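# Pass ball and ring across to the unreachable middle stand

## Task

Carry the ball from the stand it sits on to the other stand, which stands in the gap between the benches out of every gripper's reach. The ball rests on a ring that lies on its stand's collar, and ropes tie that ring to a metal block on each arm's own bench. At the end the ring must lie on the second stand's collar with the ball still on it. A tipped or jerked ring lets the ball roll away. The task fails if the ball or the ring ever drops more than slightly below the collar of the lower stand, including while it hangs. All positions are in the scene frame. Arm bases, in metres, with heading in degrees counter-clockwise from +x: arm1 at x=-0.16 y=+1.39 z=+0.99 facing -89; arm2 at x=-1.50 y=-0.34 z=+0.99 facing +23; arm3 at x=+1.44 y=-0.26 z=+0.97 facing +172. Finish by opening the grippers and pulling every arm away. Nothing may depend on a robot holding it in place at the end.

## Robot and tools

Setup. Three identical i2rt Big YAM arms, named arm1, arm2 and arm3, each with six revolute joints, a two-finger gripper and a wrist camera (armN_cam_wrist). Two fixed room cameras, cam_low and cam_top, also watch the scene. At full extension a hand gets roughly 1.0 m from its joint-1 axis. The only way to influence the ring in the middle is through the ropes tied to the blocks on each arm's bench, so the arms will have to pull and slacken those ropes together, smoothly and evenly.

Frame. A single scene frame, origin on the floor, +z up. The "hand" point sits midway between the fingertips; the hand's z axis runs along the fingers and its y axis is the opening direction. Base positions and headings are given in the task. Occasionally something nudges a loose object briefly.

execute_actions. Argument "actions" is a list holding either one action object or nothing (empty list = just report state and pictures). The action object has optional keys "arm1", "arm2", "arm3"; each holds {"joints": {...}} with any of: joint1_rad, joint2_rad, joint3_rad, joint4_rad, joint5_rad, joint6_rad (radians) and gripper_m (metres). All values are absolute joint targets, not offsets, and there is no Cartesian pose command. Ranges and done-tolerances: joint1_rad -2.879..2.879 ±0.045 (base yaw, positive is counter-clockwise seen from above, 0 points along the base heading); joint2_rad 0..3.141 ±0.14 (shoulder, 0 means upper arm aimed back and about level, increasing raises it then brings it forward); joint3_rad 0..3.019 ±0.09 (elbow, 0 fully folded, increasing opens); joint4_rad -1.692..1.57 ±0.055 (hand pitch, positive tilts fingers up); joint5_rad -1.57..1.57 ±0.03 (hand sideways swing, positive toward the arm's right); joint6_rad -2.094..2.094 ±0.035 (hand roll, positive clockwise viewed from behind the hand); gripper_m 0..0.093 ±0.003 (fingertip gap; about 50-62 N per pad at most, lower on some units). With joints 1 and 6 at zero and the hand level and forward, the wrist camera rides on top looking at the fingertips. Every motion in the action begins at once and may finish at different moments; joints move at unequal speeds, so the hand's path can bulge. A joint or arm you omit may keep driving toward an earlier target. An unknown key or out-of-range number rejects the whole call with no motion. Argument "cameras": list of names from arm1_cam_wrist, arm2_cam_wrist, arm3_cam_wrist, cam_low, cam_top, or "all"; omitted/null/["all"] gives every camera, [] none. The "pictures" line gives the image order.

wait: "seconds" 0 to 10; commands nothing new and returns the same report as an empty action.

zoom_image: "camera" (one name) and "region" [x0, y0, x1, y1] in pixels of that camera's most recent full image, top-left is (0,0), at most 504x504 pixels.

finished_scene: "scene" is the number of the scene being closed. Irreversible; the result says whether the goal held and brings the next task. Call it only once the result is stable on its own.

Reading results. joint_positions lists current joint values. joint_status tells how each commanded motion ended: reached, "off_target" (stopped short and maybe still pushing), "contact_stop" or "time_out" (old target dropped and held in place, except a timed-out joint that keeps a target at most 0.375, 0.375, 0.113, 0.225, 0.075, 0.3 rad from where it stands for joints 1-6 and may move on if freed). To relieve such a push, command the joint to its reported position. "joint command not followed" plus a "cause:" line means a self/inter-arm clearance check blocked that arm's joint targets (the gripper still acts); blocked joints read "not_followed" and may be retried with every later action until valid targets arrive or the path opens. Calls without an action never show this line. on_its_own lists what the call did not command; "held at" is the held target, not the actual position. Joint torques are the drives' total output in joint order, biased and noisy, so treat them as rough hints of load. Camera calibration lines give K, distortion and T_world_to_cam (scene to camera) plus pos_world; real cameras may deviate slightly, and wrist-camera poses derive from reported joints. Tiny target changes may not move a joint. Loaded joints sag.

Heat. Sustained holding or pushing warms motors, even between calls. A MOTOR HOT line appears at 85 °C; at 100 °C the whole arm and its gripper go limp (OVER-TEMPERATURE FAULT), and keys not at target read "limit_stop_at_motor_heat"; resend targets afterwards. If any call reports a stop, later motion calls in the same reply are skipped.

Avoid. The arms never halt on contact and can press hard, so don't jam into benches or blocks. Arms clamping against each other ends the run, and collisions may too; the clearance check can react late and ignores fingers, gripper housings and wrist cameras. Don't drop, jerk or tip the ring, let the ball or ring sag under the lower collar, or push anything off the work area or to the floor. Avoid slams, slips and needless long holds.

Each tool is called after ">>>" by a JSON object that holds its "fn" and its "kwargs", one argument or row to a line.

## Session

I'll start by looking at the scene.

>>> {"fn": "execute_actions", "kwargs": {
  "actions": []
}}

Scene clock: 0.00 s.
Joint torques (N m, as the arm reports them, + toward a larger angle): no reading
Motor temperatures (°C, as the motors report them): arm1=[28 31 30 29 31 28] | arm2=[27 29 29 29 28 30] | arm3=[29 31 29 28 29 29]
arm1.joint_positions: joint1_rad=-0.464 joint2_rad=+0.275 joint3_rad=+1.521 joint4_rad=-1.505 joint5_rad=-0.255 joint6_rad=-0.479 gripper_m=+0.094
arm1.joint_status: not commanded
arm1.hand: x=-0.1244 y=+1.3484 z=+1.5862 quat_wxyz=(-0.283, -0.488, -0.616, +0.549) (m; scene frame)
arm2.joint_positions: joint1_rad=-0.724 joint2_rad=+0.541 joint3_rad=+1.324 joint4_rad=-1.562 joint5_rad=+0.125 joint6_rad=+0.349 gripper_m=+0.094
arm2.joint_status: not commanded
arm2.hand: x=-1.3369 y=-0.4178 z=+1.4741 quat_wxyz=(-0.385, -0.328, -0.862, +0.048) (m; scene frame)
arm3.joint_positions: joint1_rad=-0.437 joint2_rad=+0.618 joint3_rad=+1.442 joint4_rad=-1.256 joint5_rad=+0.092 joint6_rad=-0.515 gripper_m=+0.094
arm3.joint_status: not commanded
arm3.hand: x=+1.2594 y=-0.1160 z=+1.5588 quat_wxyz=(-0.312, +0.839, -0.051, -0.443) (m; scene frame)
pictures: arm1_cam_wrist, arm2_cam_wrist, arm3_cam_wrist, cam_low, cam_top
Images, in order (width x height): arm1_cam_wrist 672x504, arm2_cam_wrist 672x504, arm3_cam_wrist 672x504, cam_low 672x504, cam_top 672x504.

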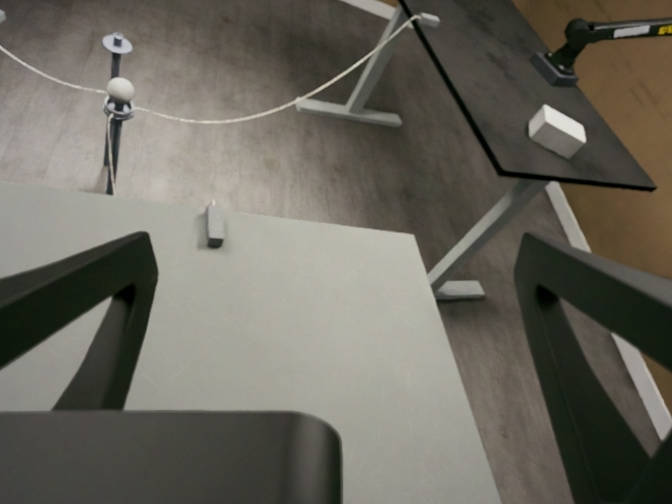

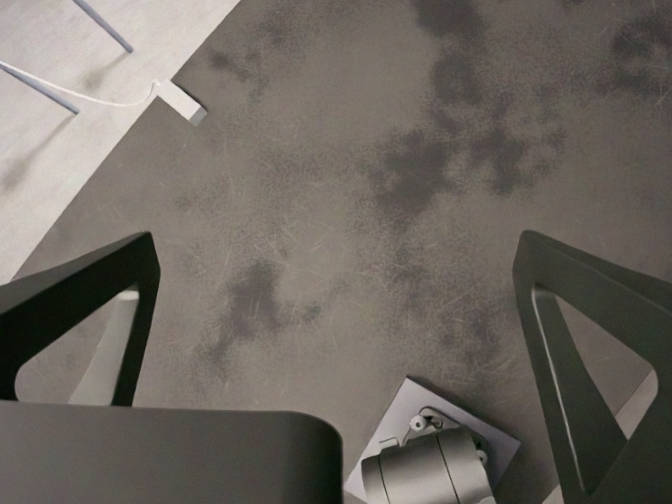

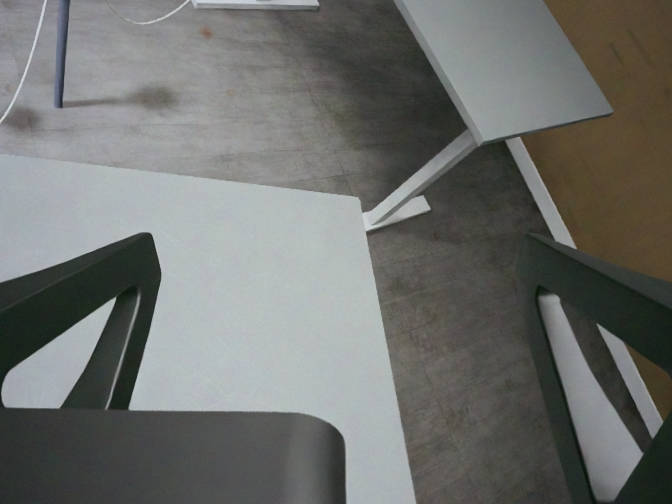

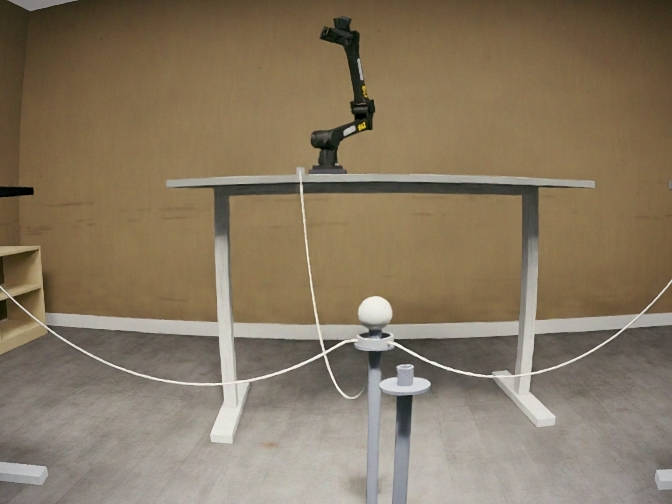

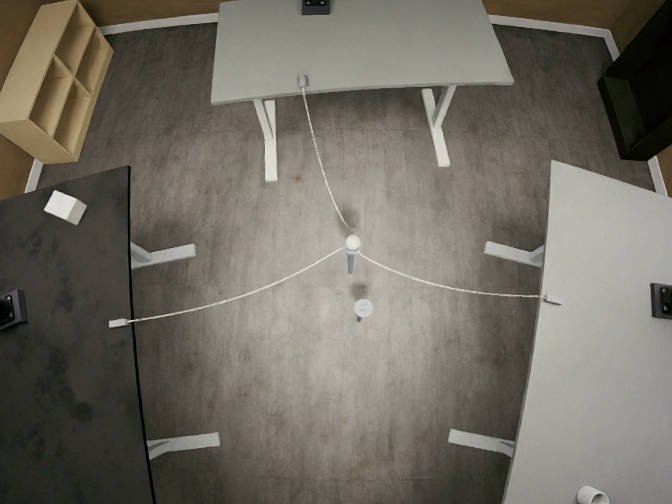

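>>> {"fn": "zoom_image", "kwargs": {
  "camera": "cam_low",
  "region": [300, 280, 460, 420]
}}

>>> {"fn": "zoom_image", "kwargs": {
  "camera": "cam_top",
  "region": [310, 220, 410, 330]
}}

>>> {"fn": "zoom_image", "kwargs": {
  "camera": "cam_top",
  "region": [270, 55, 340, 110]
}}

>>> {"fn": "zoom_image", "kwargs": {
  "camera": "cam_top",
  "region": [85, 295, 155, 350]
}}

>>> {"fn": "zoom_image", "kwargs": {
  "camera": "cam_top",
  "region": [520, 270, 590, 325]
}}

Region (300, 280, 460, 420) of cam_low's 672x504 image, scaled by 3.150, with more detail than that image has; it fills the top 441 rows of this view, and the rest is white.

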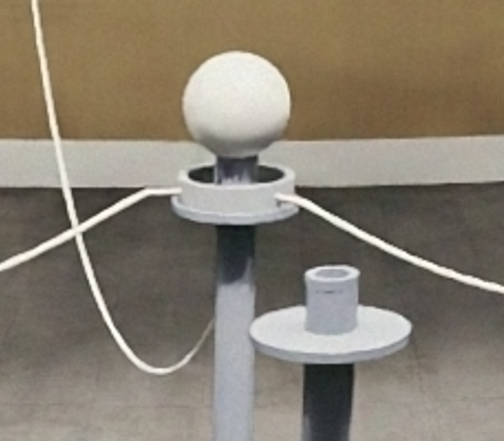

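Region (310, 220, 410, 330) of cam_top's 672x504 image, scaled by 4.582, with more detail than that image has; it fills the left 458 columns of this view, and the rest is white.

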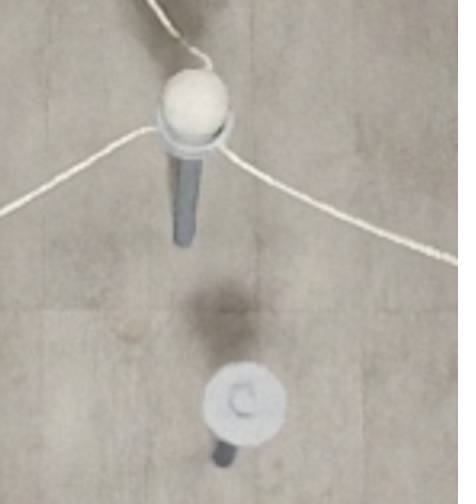

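Region (270, 55, 340, 110) of cam_top's 672x504 image, scaled by 7.200, with more detail than that image has; it fills the top 396 rows of this view, and the rest is white.

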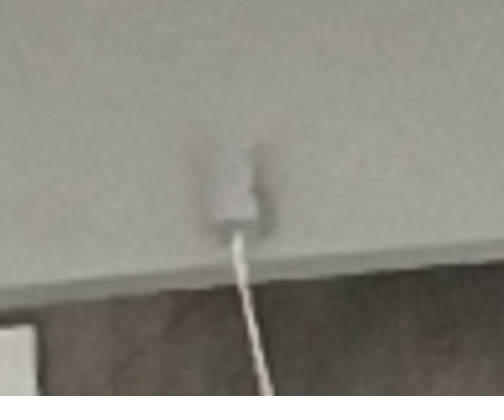

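Region (85, 295, 155, 350) of cam_top's 672x504 image, scaled by 7.200, with more detail than that image has; it fills the top 396 rows of this view, and the rest is white.

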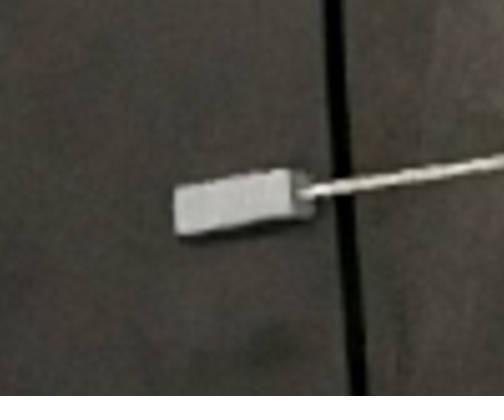

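Region (520, 270, 590, 325) of cam_top's 672x504 image, scaled by 7.200, with more detail than that image has; it fills the top 396 rows of this view, and the rest is white.

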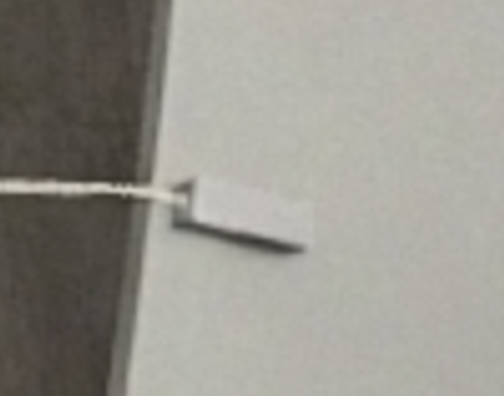

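>>> {"fn": "zoom_image", "kwargs": {
  "camera": "cam_low",
  "region": [260, 0, 420, 200]
}}

>>> {"fn": "zoom_image", "kwargs": {
  "camera": "arm1_cam_wrist",
  "region": [60, 20, 280, 260]
}}

>>> {"fn": "zoom_image", "kwargs": {
  "camera": "arm2_cam_wrist",
  "region": [120, 60, 240, 150]
}}

Region (260, 0, 420, 200) of cam_low's 672x504 image, scaled by 2.520, with more detail than that image has; it fills the left 403 columns of this view, and the rest is white.

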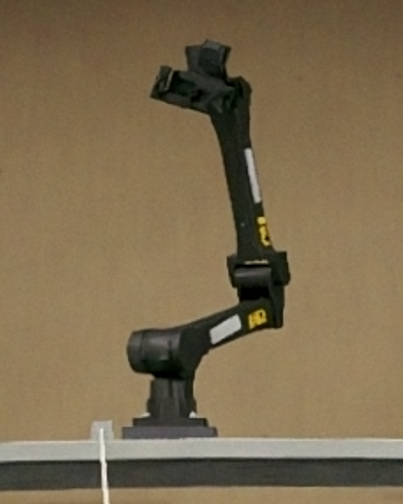

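Region (60, 20, 280, 260) of arm1_cam_wrist's 672x504 image, scaled by 2.100, with more detail than that image has; it fills the left 462 columns of this view, and the rest is white.

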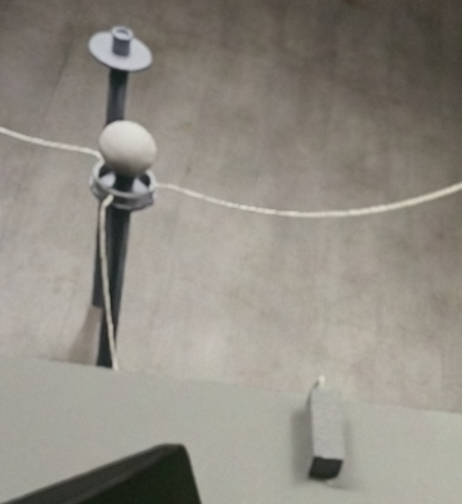

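Region (120, 60, 240, 150) of arm2_cam_wrist's 672x504 image, scaled by 4.200, with more detail than that image has; it fills the top 378 rows of this view, and the rest is white.

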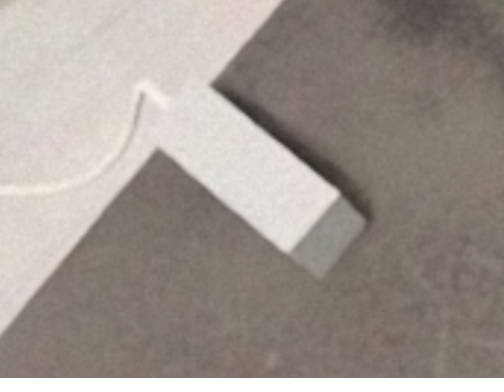

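>>> {"fn": "execute_actions", "kwargs": {
  "actions": [
    {"arm1": {"joints": {"joint1_rad": -0.095, "joint2_rad": 2.0, "joint3_rad": 1.75, "joint4_rad": -1.32, "joint5_rad": 0.0, "joint6_rad": 0.0}}, "arm2": {"joints": {"joint1_rad": -0.436, "joint2_rad": 2.0, "joint3_rad": 1.75, "joint4_rad": -1.32, "joint5_rad": 0.0, "joint6_rad": 0.0}}, "arm3": {"joints": {"joint1_rad": 0.105, "joint2_rad": 2.0, "joint3_rad": 1.75, "joint4_rad": -1.32, "joint5_rad": 0.0, "joint6_rad": 0.0}}}
  ]
}}

Scene clock: 121.97 s.
Joint torques (N m, as the arm reports them, + toward a larger angle): arm1=[  0.55 -20.48  12.05   0.29   0.03   0.14] | arm2=[  0.98 -21.65  10.5   -0.06  -0.14  -0.01] | arm3=[  0.82 -23.2    8.8    0.05  -0.17   0.05]
Motor temperatures (°C, as the motors report them): arm1=[28 32 33 29 31 28] | arm2=[27 30 34 29 28 30] | arm3=[29 31 35 28 29 29]
arm1.joint_positions: joint1_rad=-0.101 joint2_rad=+2.003 joint3_rad=+1.720 joint4_rad=-1.319 joint5_rad=-0.003 joint6_rad=-0.013 gripper_m=+0.094
arm1.joint_status: all done
arm1.hand: x=-0.2116 y=+0.7913 z=+1.0862 quat_wxyz=(+0.011, -0.734, -0.679, -0.005) (m; scene frame)
arm2.joint_positions: joint1_rad=-0.441 joint2_rad=+2.004 joint3_rad=+1.729 joint4_rad=-1.317 joint5_rad=+0.002 joint6_rad=+0.011 gripper_m=+0.094
arm2.joint_status: all done
arm2.hand: x=-0.8933 y=-0.3614 z=+1.0895 quat_wxyz=(+0.011, -0.024, -1.000, -0.004) (m; scene frame)
arm3.joint_positions: joint1_rad=+0.105 joint2_rad=+2.015 joint3_rad=+1.727 joint4_rad=-1.307 joint5_rad=+0.002 joint6_rad=-0.008 gripper_m=+0.094
arm3.joint_status: all done
arm3.hand: x=+0.8387 y=-0.2374 z=+1.0673 quat_wxyz=(+0.000, +1.000, -0.012, +0.009) (m; scene frame)
pictures: arm1_cam_wrist, arm2_cam_wrist, arm3_cam_wrist, cam_low, cam_top
camera_calibration (this result's frames):
arm1_cam_wrist: T_world_to_cam=[[-0.996836, 0.0761072, 0.0229113, -0.29669], [0.0749397, 0.803941, 0.589968, -1.25829], [0.0264815, 0.589818, -0.807102, 0.535778], [0, 0, 0, 1]] pos_world=[-0.215643, 0.718163, 1.18158]
arm2_cam_wrist: T_world_to_cam=[[-0.0588435, -0.998255, 0.00488011, -0.423316], [-0.785987, 0.0493438, 0.616271, -1.35717], [-0.615437, 0.0324279, -0.787519, 0.44228], [0, 0, 0, 1]] pos_world=[-0.819435, -0.369951, 1.18676]
arm3_cam_wrist: T_world_to_cam=[[0.0134216, 0.999651, 0.0227622, 0.198167], [0.809652, -0.0242232, 0.586411, -1.30259], [0.586757, 0.0105589, -0.809694, 0.502388], [0, 0, 0, 1]] pos_world=[0.757204, -0.234955, 1.16612]
Images, in order (width x height): arm1_cam_wrist 672x504, arm2_cam_wrist 672x504, arm3_cam_wrist 672x504, cam_low 672x504, cam_top 672x504.

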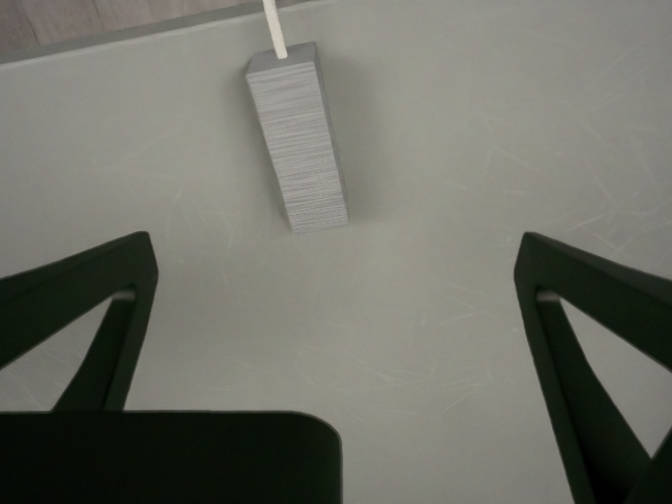

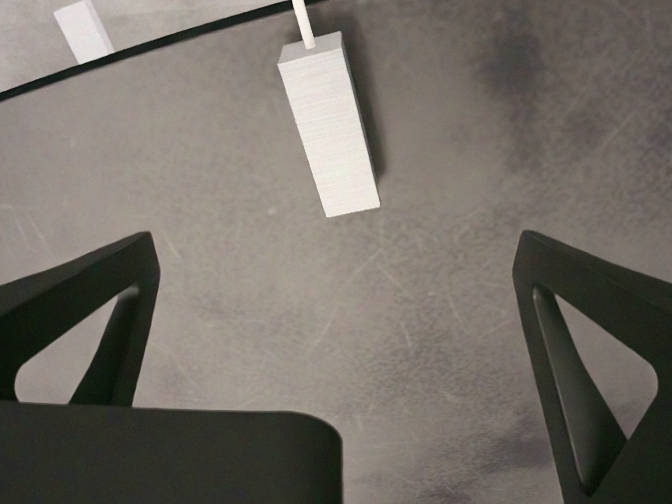

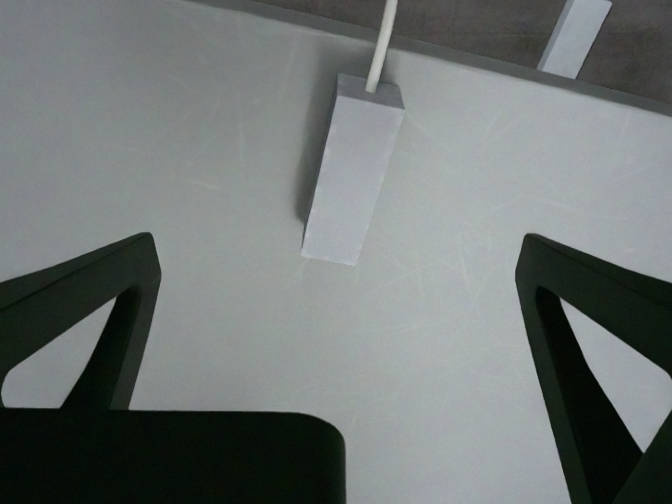

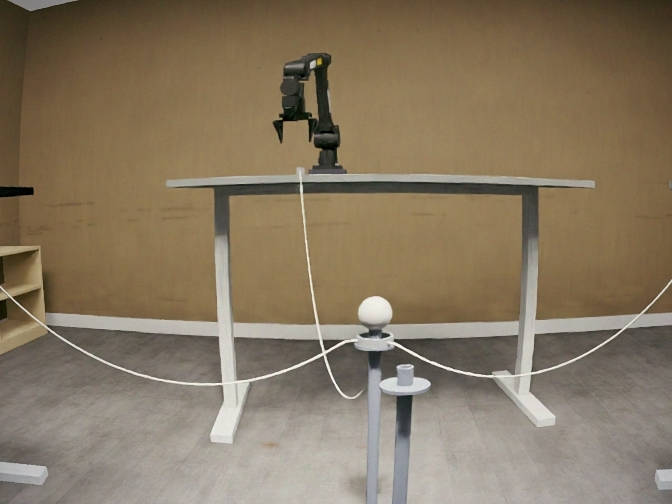

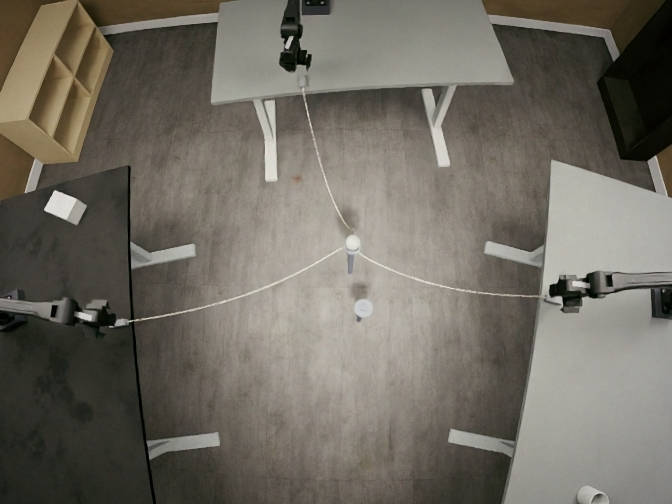

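>>> {"fn": "zoom_image", "kwargs": {
  "camera": "cam_low",
  "region": [260, 110, 350, 190]
}}

Region (260, 110, 350, 190) of cam_low's 672x504 image, scaled by 5.600, with more detail than that image has.

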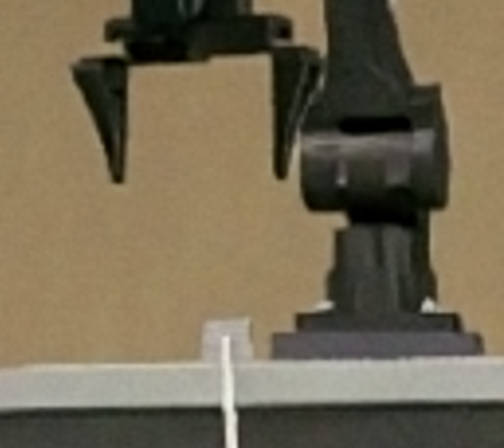

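>>> {"fn": "execute_actions", "kwargs": {
  "actions": [],
  "cameras": ["arm1_cam_wrist", "arm2_cam_wrist", "arm3_cam_wrist", "cam_low"]
}}

Scene clock: 195.23 s.
Joint torques (N m, as the arm reports them, + toward a larger angle): arm1=[  0.66 -20.44  11.99   0.29   0.03   0.15] | arm2=[  0.93 -21.69  10.52  -0.13  -0.14   0.  ] | arm3=[ -0.17 -22.98   8.87   0.29  -0.19   0.11]
Motor temperatures (°C, as the motors report them): arm1=[28 35 38 29 31 28] | arm2=[27 35 36 29 28 30] | arm3=[29 34 37 28 29 29]
arm1.joint_positions: joint1_rad=-0.101 joint2_rad=+2.003 joint3_rad=+1.720 joint4_rad=-1.319 joint5_rad=-0.003 joint6_rad=-0.013 gripper_m=+0.094
arm1.joint_status: all done
arm1.hand: x=-0.2116 y=+0.7913 z=+1.0862 quat_wxyz=(+0.011, -0.734, -0.679, -0.005) (m; scene frame)
arm2.joint_positions: joint1_rad=-0.441 joint2_rad=+2.004 joint3_rad=+1.729 joint4_rad=-1.317 joint5_rad=+0.002 joint6_rad=+0.011 gripper_m=+0.094
arm2.joint_status: all done
arm2.hand: x=-0.8933 y=-0.3614 z=+1.0895 quat_wxyz=(+0.011, -0.024, -1.000, -0.004) (m; scene frame)
arm3.joint_positions: joint1_rad=+0.105 joint2_rad=+2.015 joint3_rad=+1.727 joint4_rad=-1.307 joint5_rad=+0.002 joint6_rad=-0.008 gripper_m=+0.094
arm3.joint_status: all done
arm3.hand: x=+0.8387 y=-0.2374 z=+1.0673 quat_wxyz=(+0.000, +1.000, -0.012, +0.009) (m; scene frame)
pictures: arm1_cam_wrist, arm2_cam_wrist, arm3_cam_wrist, cam_low
camera_calibration (this result's frames):
arm1_cam_wrist: T_world_to_cam=[[-0.996836, 0.0761072, 0.0229113, -0.29669], [0.0749397, 0.803941, 0.589968, -1.25829], [0.0264815, 0.589818, -0.807102, 0.535778], [0, 0, 0, 1]] pos_world=[-0.215643, 0.718163, 1.18158]
arm2_cam_wrist: T_world_to_cam=[[-0.0588435, -0.998255, 0.00488011, -0.423316], [-0.785987, 0.0493438, 0.616271, -1.35717], [-0.615437, 0.0324279, -0.787519, 0.44228], [0, 0, 0, 1]] pos_world=[-0.819435, -0.369951, 1.18676]
arm3_cam_wrist: T_world_to_cam=[[0.0134216, 0.999651, 0.0227622, 0.198167], [0.809652, -0.0242232, 0.586411, -1.30259], [0.586757, 0.0105589, -0.809694, 0.502388], [0, 0, 0, 1]] pos_world=[0.757204, -0.234955, 1.16612]
Images, in order (width x height): arm1_cam_wrist 672x504, arm2_cam_wrist 672x504, arm3_cam_wrist 672x504, cam_low 672x504.

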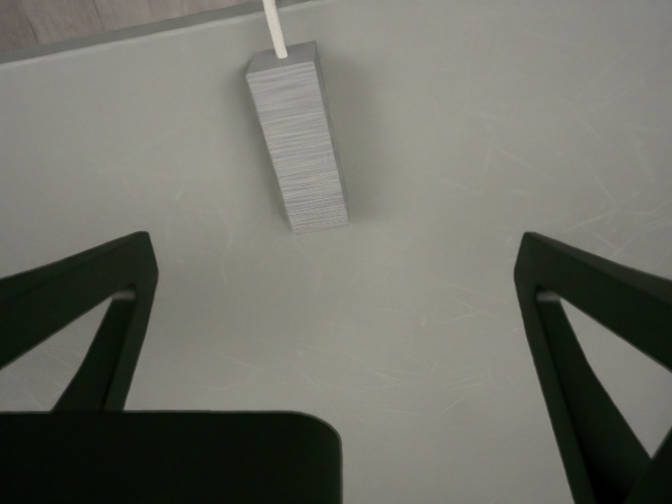

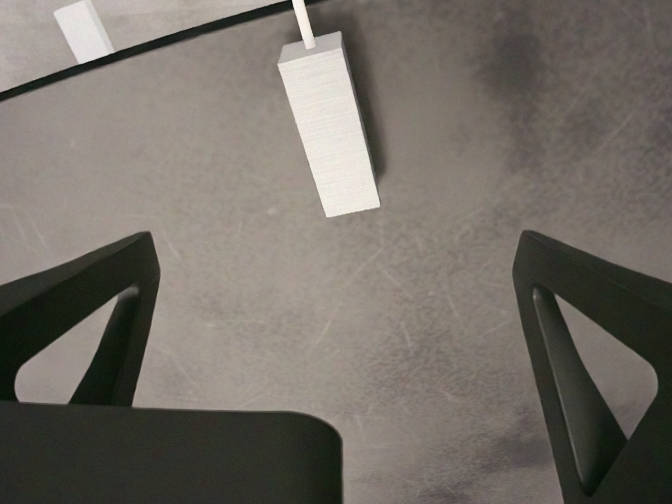

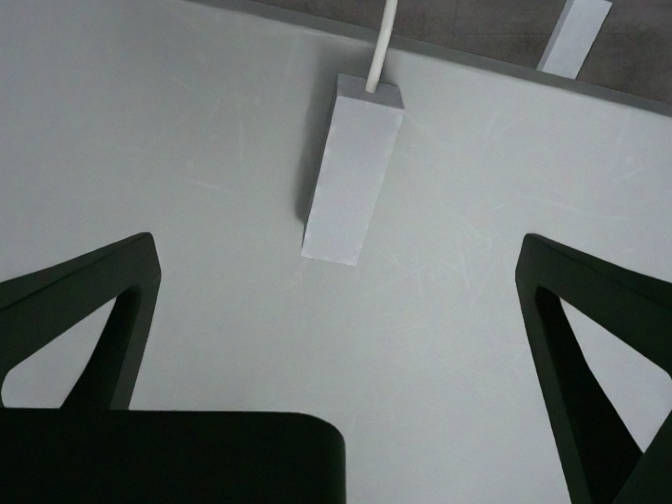

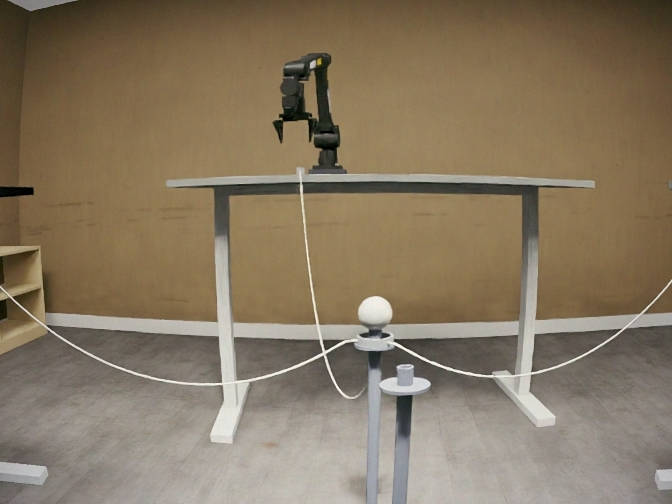

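>>> {"fn": "execute_actions", "kwargs": {
  "actions": [
    {"arm1": {"joints": {"joint1_rad": -0.080, "joint2_rad": 2.0, "joint3_rad": 1.50, "joint4_rad": -1.055, "joint5_rad": 0.0, "joint6_rad": -0.18}}, "arm2": {"joints": {"joint1_rad": -0.446, "joint2_rad": 2.0, "joint3_rad": 1.50, "joint4_rad": -1.045, "joint5_rad": 0.0, "joint6_rad": -0.23}}, "arm3": {"joints": {"joint1_rad": 0.083, "joint2_rad": 2.0, "joint3_rad": 1.535, "joint4_rad": -1.07, "joint5_rad": 0.0, "joint6_rad": 0.18}}}
  ],
  "cameras": ["arm1_cam_wrist", "arm2_cam_wrist", "arm3_cam_wrist", "cam_low"]
}}

Scene clock: 269.80 s.
Joint torques (N m, as the arm reports them, + toward a larger angle): arm1=[  0.51 -19.69   9.86   0.91   0.01  -0.11] | arm2=[  0.04 -19.68   8.6    0.51  -0.17   0.  ] | arm3=[ -0.85 -22.39   7.36   1.27  -0.15   0.07]
Motor temperatures (°C, as the motors report them): arm1=[28 36 40 29 31 28] | arm2=[27 37 37 29 28 30] | arm3=[29 36 38 28 29 29]
arm1.joint_positions: joint1_rad=-0.085 joint2_rad=+2.005 joint3_rad=+1.484 joint4_rad=-1.069 joint5_rad=-0.003 joint6_rad=-0.166 gripper_m=+0.094
arm1.joint_status: all done
arm1.hand: x=-0.2005 y=+0.8218 z=+1.0017 quat_wxyz=(+0.007, -0.674, -0.739, -0.001) (m; scene frame)
arm2.joint_positions: joint1_rad=-0.441 joint2_rad=+1.991 joint3_rad=+1.497 joint4_rad=-1.055 joint5_rad=+0.002 joint6_rad=-0.219 gripper_m=+0.094
arm2.joint_status: all done
arm2.hand: x=-0.9183 y=-0.3598 z=+1.0146 quat_wxyz=(-0.011, +0.090, -0.996, -0.002) (m; scene frame)
arm3.joint_positions: joint1_rad=+0.091 joint2_rad=+2.013 joint3_rad=+1.528 joint4_rad=-1.087 joint5_rad=+0.002 joint6_rad=+0.172 gripper_m=+0.094
arm3.joint_status: all done
arm3.hand: x=+0.8621 y=-0.2300 z=+0.9979 quat_wxyz=(+0.000, +0.994, -0.109, -0.002) (m; scene frame)
pictures: arm1_cam_wrist, arm2_cam_wrist, arm3_cam_wrist, cam_low
camera_calibration (this result's frames):
arm1_cam_wrist: T_world_to_cam=[[-0.99544, -0.0929202, 0.0215684, -0.145532], [-0.0630939, 0.810942, 0.581715, -1.25889], [-0.0715438, 0.577702, -0.813106, 0.445627], [0, 0, 0, 1]] pos_world=[-0.192415, 0.749923, 1.0978]
arm2_cam_wrist: T_world_to_cam=[[0.168916, -0.98559, 0.00898327, -0.213217], [-0.802814, -0.132292, 0.581367, -1.37609], [-0.571801, -0.105414, -0.813592, 0.384818], [0, 0, 0, 1]] pos_world=[-0.848693, -0.351626, 1.11502]
arm3_cam_wrist: T_world_to_cam=[[0.206582, 0.978175, 0.0223175, 0.0210085], [0.80254, -0.182449, 0.568015, -1.29248], [0.55969, -0.0994313, -0.822715, 0.44341], [0, 0, 0, 1]] pos_world=[0.784757, -0.212274, 1.09848]
Images, in order (width x height): arm1_cam_wrist 672x504, arm2_cam_wrist 672x504, arm3_cam_wrist 672x504, cam_low 672x504.

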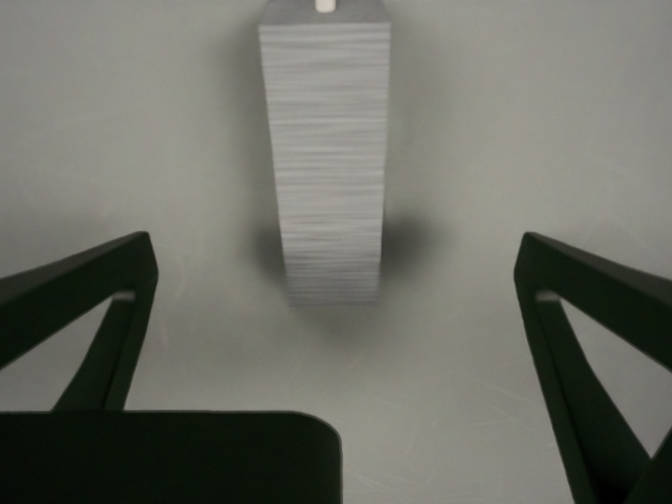

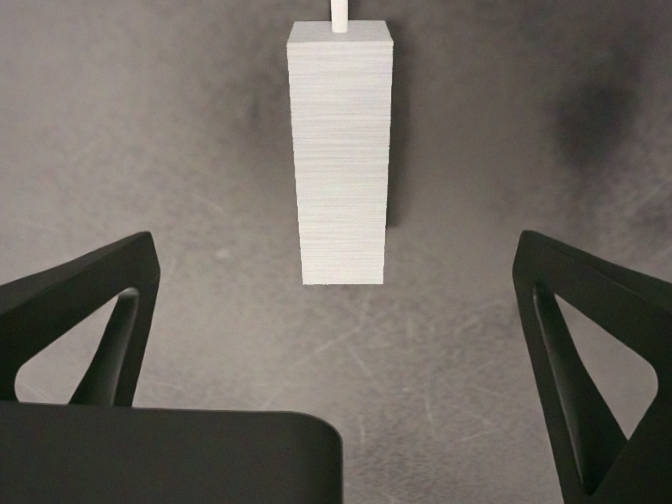

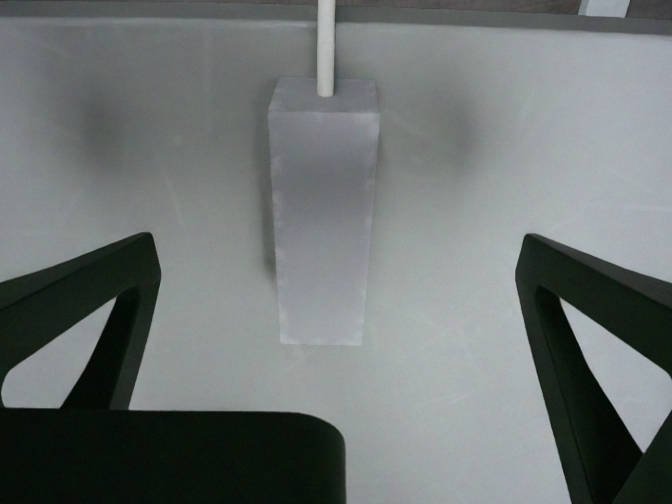

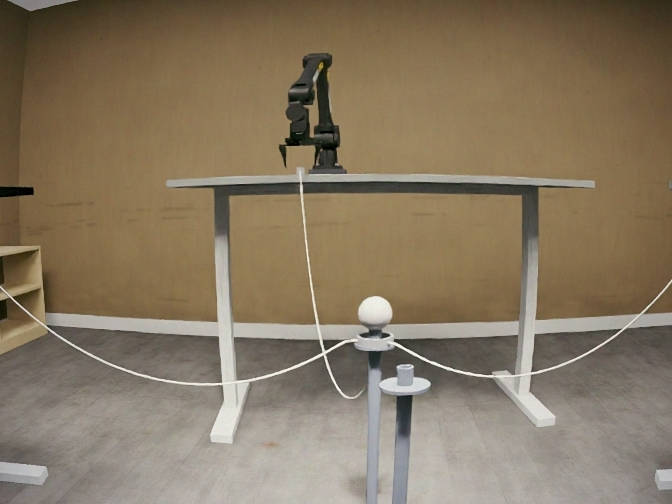

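>>> {"fn": "execute_actions", "kwargs": {
  "actions": [
    {"arm1": {"joints": {"joint2_rad": 2.035, "joint4_rad": -0.99, "gripper_m": 0.055}}, "arm2": {"joints": {"joint2_rad": 2.05, "joint4_rad": -0.99, "gripper_m": 0.055}}, "arm3": {"joints": {"joint2_rad": 2.038, "joint4_rad": -1.04, "gripper_m": 0.055}}}
  ],
  "cameras": ["arm1_cam_wrist", "arm2_cam_wrist", "arm3_cam_wrist", "cam_low"]
}}

Scene clock: 332.97 s.
Joint torques (N m, as the arm reports them, + toward a larger angle): arm1=[  0.42 -18.62   9.77   1.01   0.02  -0.1 ] | arm2=[  0.43 -19.47   8.28   0.54  -0.18   0.  ] | arm3=[ -0.77 -20.03   7.13   1.41  -0.18   0.07]
Motor temperatures (°C, as the motors report them): arm1=[28 37 39 29 31 28] | arm2=[27 37 36 29 28 30] | arm3=[29 36 37 28 29 29]
arm1.joint_positions: joint1_rad=-0.085 joint2_rad=+2.025 joint3_rad=+1.484 joint4_rad=-1.005 joint5_rad=-0.003 joint6_rad=-0.167 gripper_m=+0.055
arm1.joint_status: all done
arm1.hand: x=-0.2016 y=+0.8086 z=+0.9906 quat_wxyz=(-0.006, -0.674, -0.739, +0.016) (m; scene frame)
arm2.joint_positions: joint1_rad=-0.441 joint2_rad=+2.033 joint3_rad=+1.497 joint4_rad=-1.001 joint5_rad=+0.002 joint6_rad=-0.219 gripper_m=+0.055
arm2.joint_status: all done
arm2.hand: x=-0.9099 y=-0.3599 z=+0.9913 quat_wxyz=(-0.017, +0.090, -0.996, -0.002) (m; scene frame)
arm3.joint_positions: joint1_rad=+0.091 joint2_rad=+2.026 joint3_rad=+1.528 joint4_rad=-1.057 joint5_rad=+0.002 joint6_rad=+0.172 gripper_m=+0.055
arm3.joint_status: all done
arm3.hand: x=+0.8562 y=-0.2297 z=+0.9906 quat_wxyz=(+0.000, +0.994, -0.109, -0.011) (m; scene frame)
pictures: arm1_cam_wrist, arm2_cam_wrist, arm3_cam_wrist, cam_low
camera_calibration (this result's frames):
arm1_cam_wrist: T_world_to_cam=[[-0.995269, -0.0927817, 0.0288372, -0.154923], [-0.0620461, 0.835338, 0.546224, -1.22622], [-0.0747684, 0.54185, -0.837143, 0.496312], [0, 0, 0, 1]] pos_world=[-0.193164, 0.741008, 1.08974]
arm2_cam_wrist: T_world_to_cam=[[0.169421, -0.985475, 0.0116079, -0.216619], [-0.809981, -0.132522, 0.571286, -1.35251], [-0.56145, -0.10619, -0.820669, 0.386834], [0, 0, 0, 1]] pos_world=[-0.841622, -0.351631, 1.09265]
arm3_cam_wrist: T_world_to_cam=[[0.207323, 0.978076, 0.0196021, 0.0241559], [0.811877, -0.183204, 0.554339, -1.27824], [0.545777, -0.099013, -0.83206, 0.462032], [0, 0, 0, 1]] pos_world=[0.780597, -0.212057, 1.09254]
Images, in order (width x height): arm1_cam_wrist 672x504, arm2_cam_wrist 672x504, arm3_cam_wrist 672x504, cam_low 672x504.

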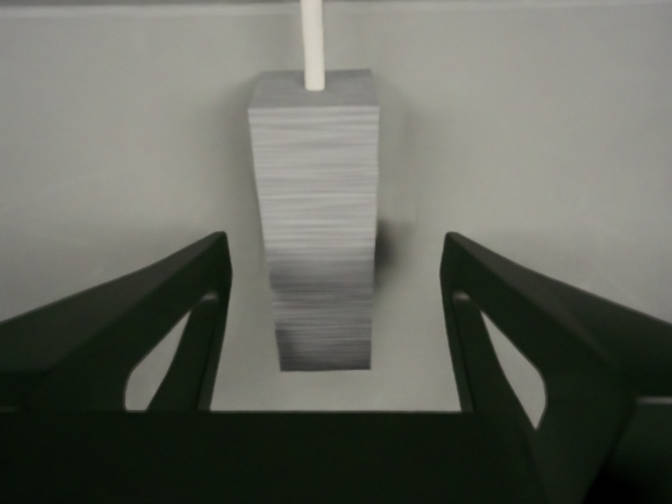

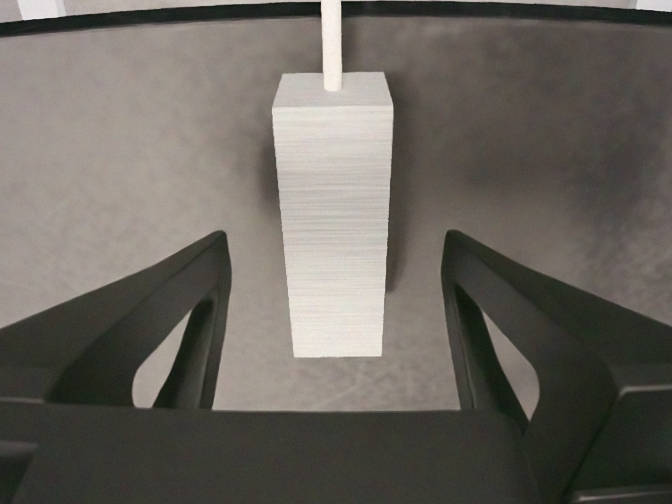

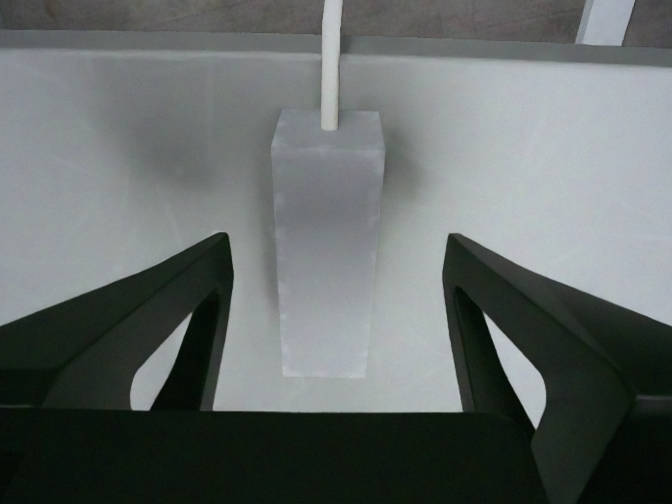

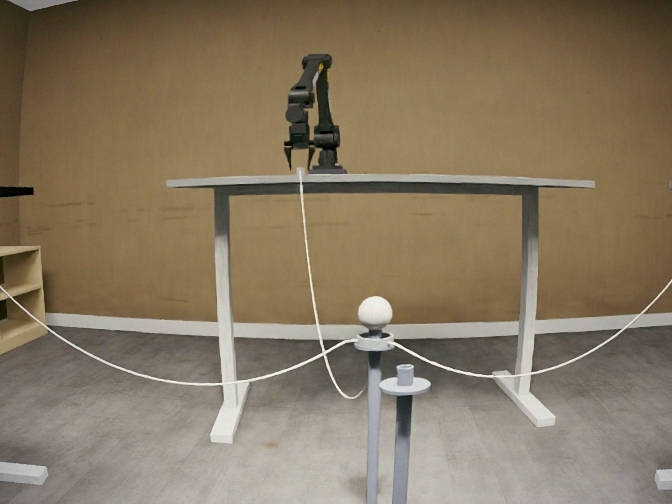

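>>> {"fn": "execute_actions", "kwargs": {
  "actions": [
    {"arm1": {"joints": {"joint2_rad": 2.052, "gripper_m": 0.042}}, "arm2": {"joints": {"joint2_rad": 2.073, "gripper_m": 0.042}}, "arm3": {"joints": {"joint2_rad": 2.063, "gripper_m": 0.042}}}
  ],
  "cameras": ["arm1_cam_wrist", "arm2_cam_wrist", "arm3_cam_wrist", "cam_low"]
}}

>>> {"fn": "zoom_image", "kwargs": {
  "camera": "cam_low",
  "region": [270, 130, 330, 190]
}}

Scene clock: 354.40 s.
Joint torques (N m, as the arm reports them, + toward a larger angle): arm1=[  0.56 -18.97   9.78   0.98   0.01  -0.1 ] | arm2=[  0.06 -18.85   8.23   0.51  -0.19   0.  ] | arm3=[ -0.57 -21.24   7.19   1.26  -0.16   0.07]
Motor temperatures (°C, as the motors report them): arm1=[28 37 39 29 31 28] | arm2=[27 37 36 29 28 30] | arm3=[29 36 37 28 29 29]
arm1.joint_positions: joint1_rad=-0.085 joint2_rad=+2.041 joint3_rad=+1.484 joint4_rad=-1.005 joint5_rad=-0.003 joint6_rad=-0.167 gripper_m=+0.042
arm1.joint_status: all done
arm1.hand: x=-0.2016 y=+0.8108 z=+0.9814 quat_wxyz=(-0.001, -0.674, -0.739, +0.010) (m; scene frame)
arm2.joint_positions: joint1_rad=-0.441 joint2_rad=+2.049 joint3_rad=+1.497 joint4_rad=-1.001 joint5_rad=+0.002 joint6_rad=-0.220 gripper_m=+0.042
arm2.joint_status: all done
arm2.hand: x=-0.9121 y=-0.3597 z=+0.9823 quat_wxyz=(-0.009, +0.091, -0.996, -0.003) (m; scene frame)
arm3.joint_positions: joint1_rad=+0.091 joint2_rad=+2.056 joint3_rad=+1.528 joint4_rad=-1.057 joint5_rad=+0.002 joint6_rad=+0.172 gripper_m=+0.042
arm3.joint_status: all done
arm3.hand: x=+0.8599 y=-0.2299 z=+0.9738 quat_wxyz=(-0.001, +0.994, -0.109, +0.004) (m; scene frame)
pictures: arm1_cam_wrist, arm2_cam_wrist, arm3_cam_wrist, cam_low
camera_calibration (this result's frames):
arm1_cam_wrist: T_world_to_cam=[[-0.995287, -0.093394, 0.0261023, -0.151241], [-0.0628554, 0.826281, 0.55974, -1.22909], [-0.0738442, 0.555462, -0.828257, 0.467875], [0, 0, 0, 1]] pos_world=[-0.193233, 0.74156, 1.07944]
arm2_cam_wrist: T_world_to_cam=[[0.170105, -0.985391, 0.00829579, -0.212069], [-0.800663, -0.133299, 0.584097, -1.35345], [-0.574458, -0.106, -0.811641, 0.357528], [0, 0, 0, 1]] pos_world=[-0.842202, -0.351486, 1.08249]
arm3_cam_wrist: T_world_to_cam=[[0.20664, 0.978113, 0.0244083, 0.0198239], [0.795046, -0.1824, 0.578474, -1.28076], [0.570265, -0.10013, -0.815336, 0.408406], [0, 0, 0, 1]] pos_world=[0.781269, -0.212107, 1.07339]
Images, in order (width x height): arm1_cam_wrist 672x504, arm2_cam_wrist 672x504, arm3_cam_wrist 672x504, cam_low 672x504.

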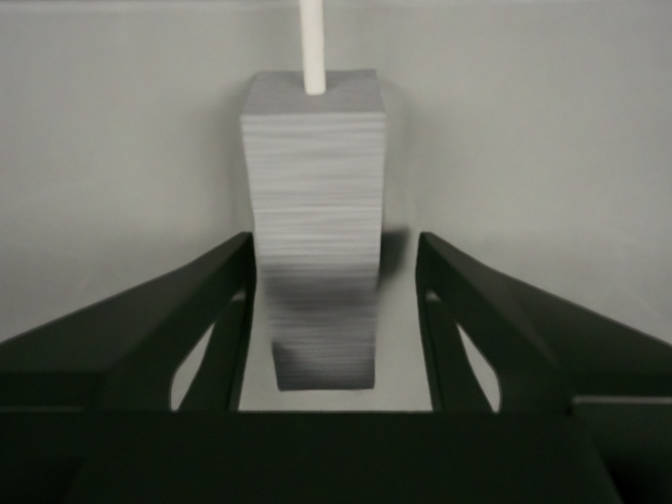

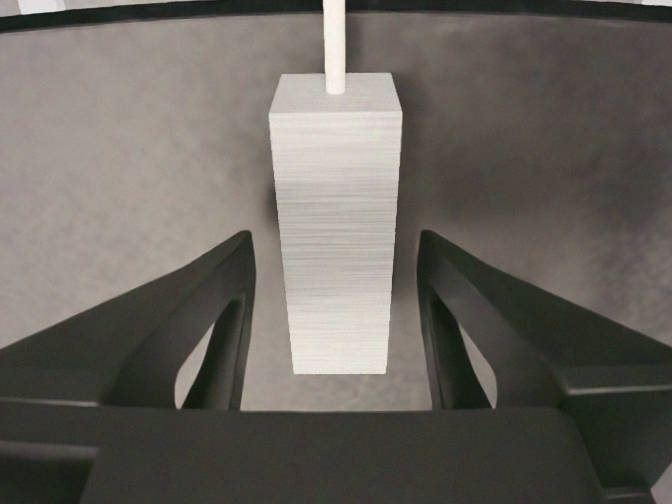

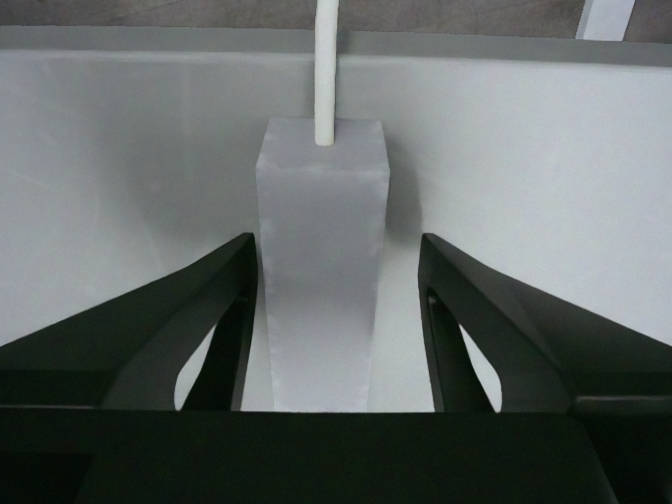

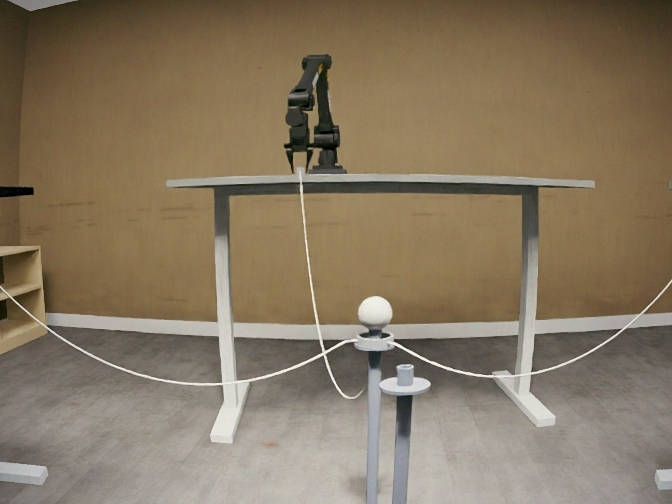

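Region (270, 130, 330, 190) of cam_low's 672x504 image, scaled by 8.400, with more detail than that image has.

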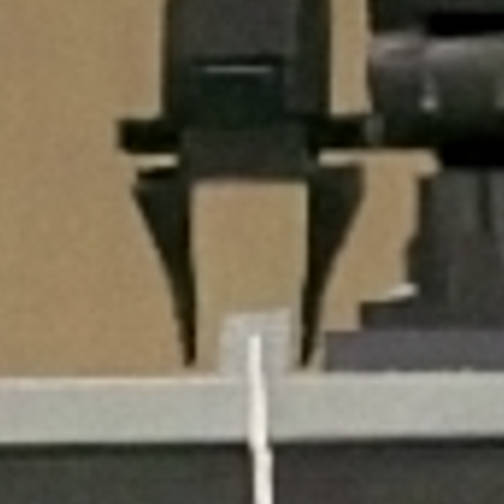

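>>> {"fn": "execute_actions", "kwargs": {
  "actions": [
    {"arm1": {"joints": {"gripper_m": 0.015}}, "arm2": {"joints": {"joint2_rad": 2.086, "gripper_m": 0.015}}, "arm3": {"joints": {"gripper_m": 0.015}}}
  ],
  "cameras": ["arm1_cam_wrist", "arm2_cam_wrist", "arm3_cam_wrist"]
}}

Scene clock: 363.47 s.
Joint torques (N m, as the arm reports them, + toward a larger angle): arm1=[  0.43 -18.71   9.7    0.96  -0.01  -0.09] | arm2=[  0.19 -18.05   8.23   0.51  -0.18   0.01] | arm3=[ -0.7  -21.13   6.97   1.16  -0.09   0.05]
Motor temperatures (°C, as the motors report them): arm1=[28 37 39 29 31 28] | arm2=[27 38 36 29 28 30] | arm3=[29 36 37 28 29 29]
arm1.joint_positions: joint1_rad=-0.084 joint2_rad=+2.041 joint3_rad=+1.484 joint4_rad=-1.005 joint5_rad=-0.002 joint6_rad=-0.167 gripper_m=+0.024
arm1.joint_status: gripper_m off_target (ended at +0.024, target +0.015)
arm1.hand: x=-0.2015 y=+0.8107 z=+0.9814 quat_wxyz=(-0.001, -0.673, -0.739, +0.010) (m; scene frame)
arm2.joint_positions: joint1_rad=-0.441 joint2_rad=+2.051 joint3_rad=+1.497 joint4_rad=-1.001 joint5_rad=+0.002 joint6_rad=-0.220 gripper_m=+0.024
arm2.joint_status: gripper_m off_target (ended at +0.024, target +0.015); the others done
arm2.hand: x=-0.9125 y=-0.3597 z=+0.9810 quat_wxyz=(-0.008, +0.091, -0.996, -0.003) (m; scene frame)
arm3.joint_positions: joint1_rad=+0.091 joint2_rad=+2.056 joint3_rad=+1.528 joint4_rad=-1.056 joint5_rad=+0.000 joint6_rad=+0.173 gripper_m=+0.024
arm3.joint_status: gripper_m off_target (ended at +0.024, target +0.015)
arm3.hand: x=+0.8596 y=-0.2302 z=+0.9738 quat_wxyz=(+0.000, +0.994, -0.109, +0.004) (m; scene frame)
pictures: arm1_cam_wrist, arm2_cam_wrist, arm3_cam_wrist
camera_calibration (this result's frames):
arm1_cam_wrist: T_world_to_cam=[[-0.995195, -0.0941368, 0.0269265, -0.151356], [-0.0630322, 0.826409, 0.559531, -1.22893], [-0.0749248, 0.555146, -0.828372, 0.468088], [0, 0, 0, 1]] pos_world=[-0.193019, 0.741497, 1.07945]
arm2_cam_wrist: T_world_to_cam=[[0.17052, -0.985323, 0.00782673, -0.211115], [-0.799273, -0.133668, 0.585914, -1.3536], [-0.576268, -0.106166, -0.810335, 0.353305], [0, 0, 0, 1]] pos_world=[-0.842301, -0.351442, 1.08104]
arm3_cam_wrist: T_world_to_cam=[[0.207058, 0.978073, 0.0223449, 0.0218338], [0.795685, -0.181648, 0.577831, -1.28033], [0.56922, -0.101865, -0.81585, 0.409541], [0, 0, 0, 1]] pos_world=[0.781102, -0.212207, 1.07345]
Images, in order (width x height): arm1_cam_wrist 672x504, arm2_cam_wrist 672x504, arm3_cam_wrist 672x504.

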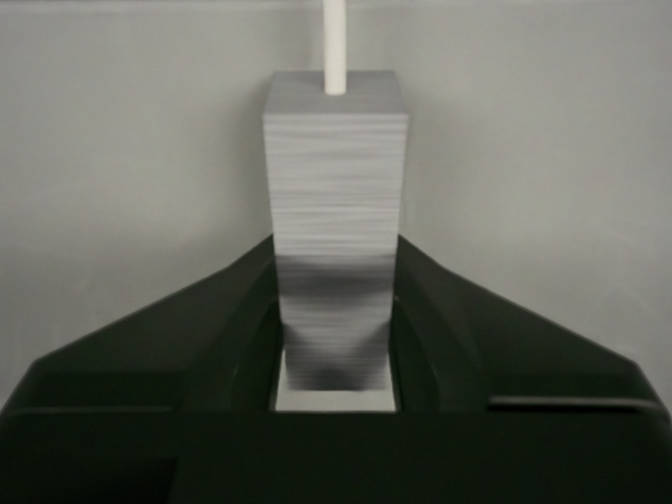

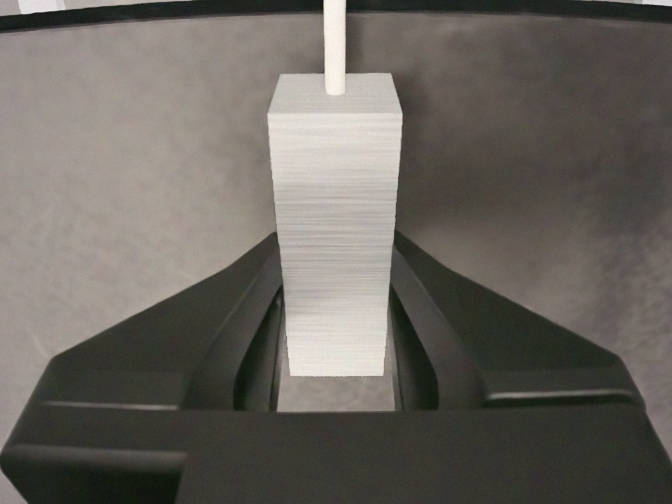

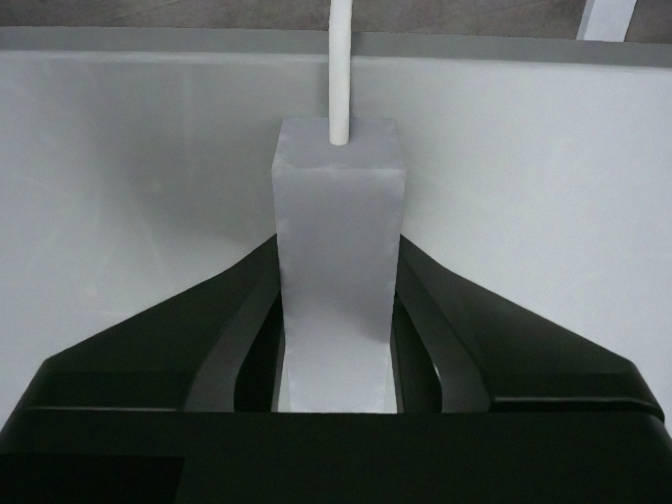

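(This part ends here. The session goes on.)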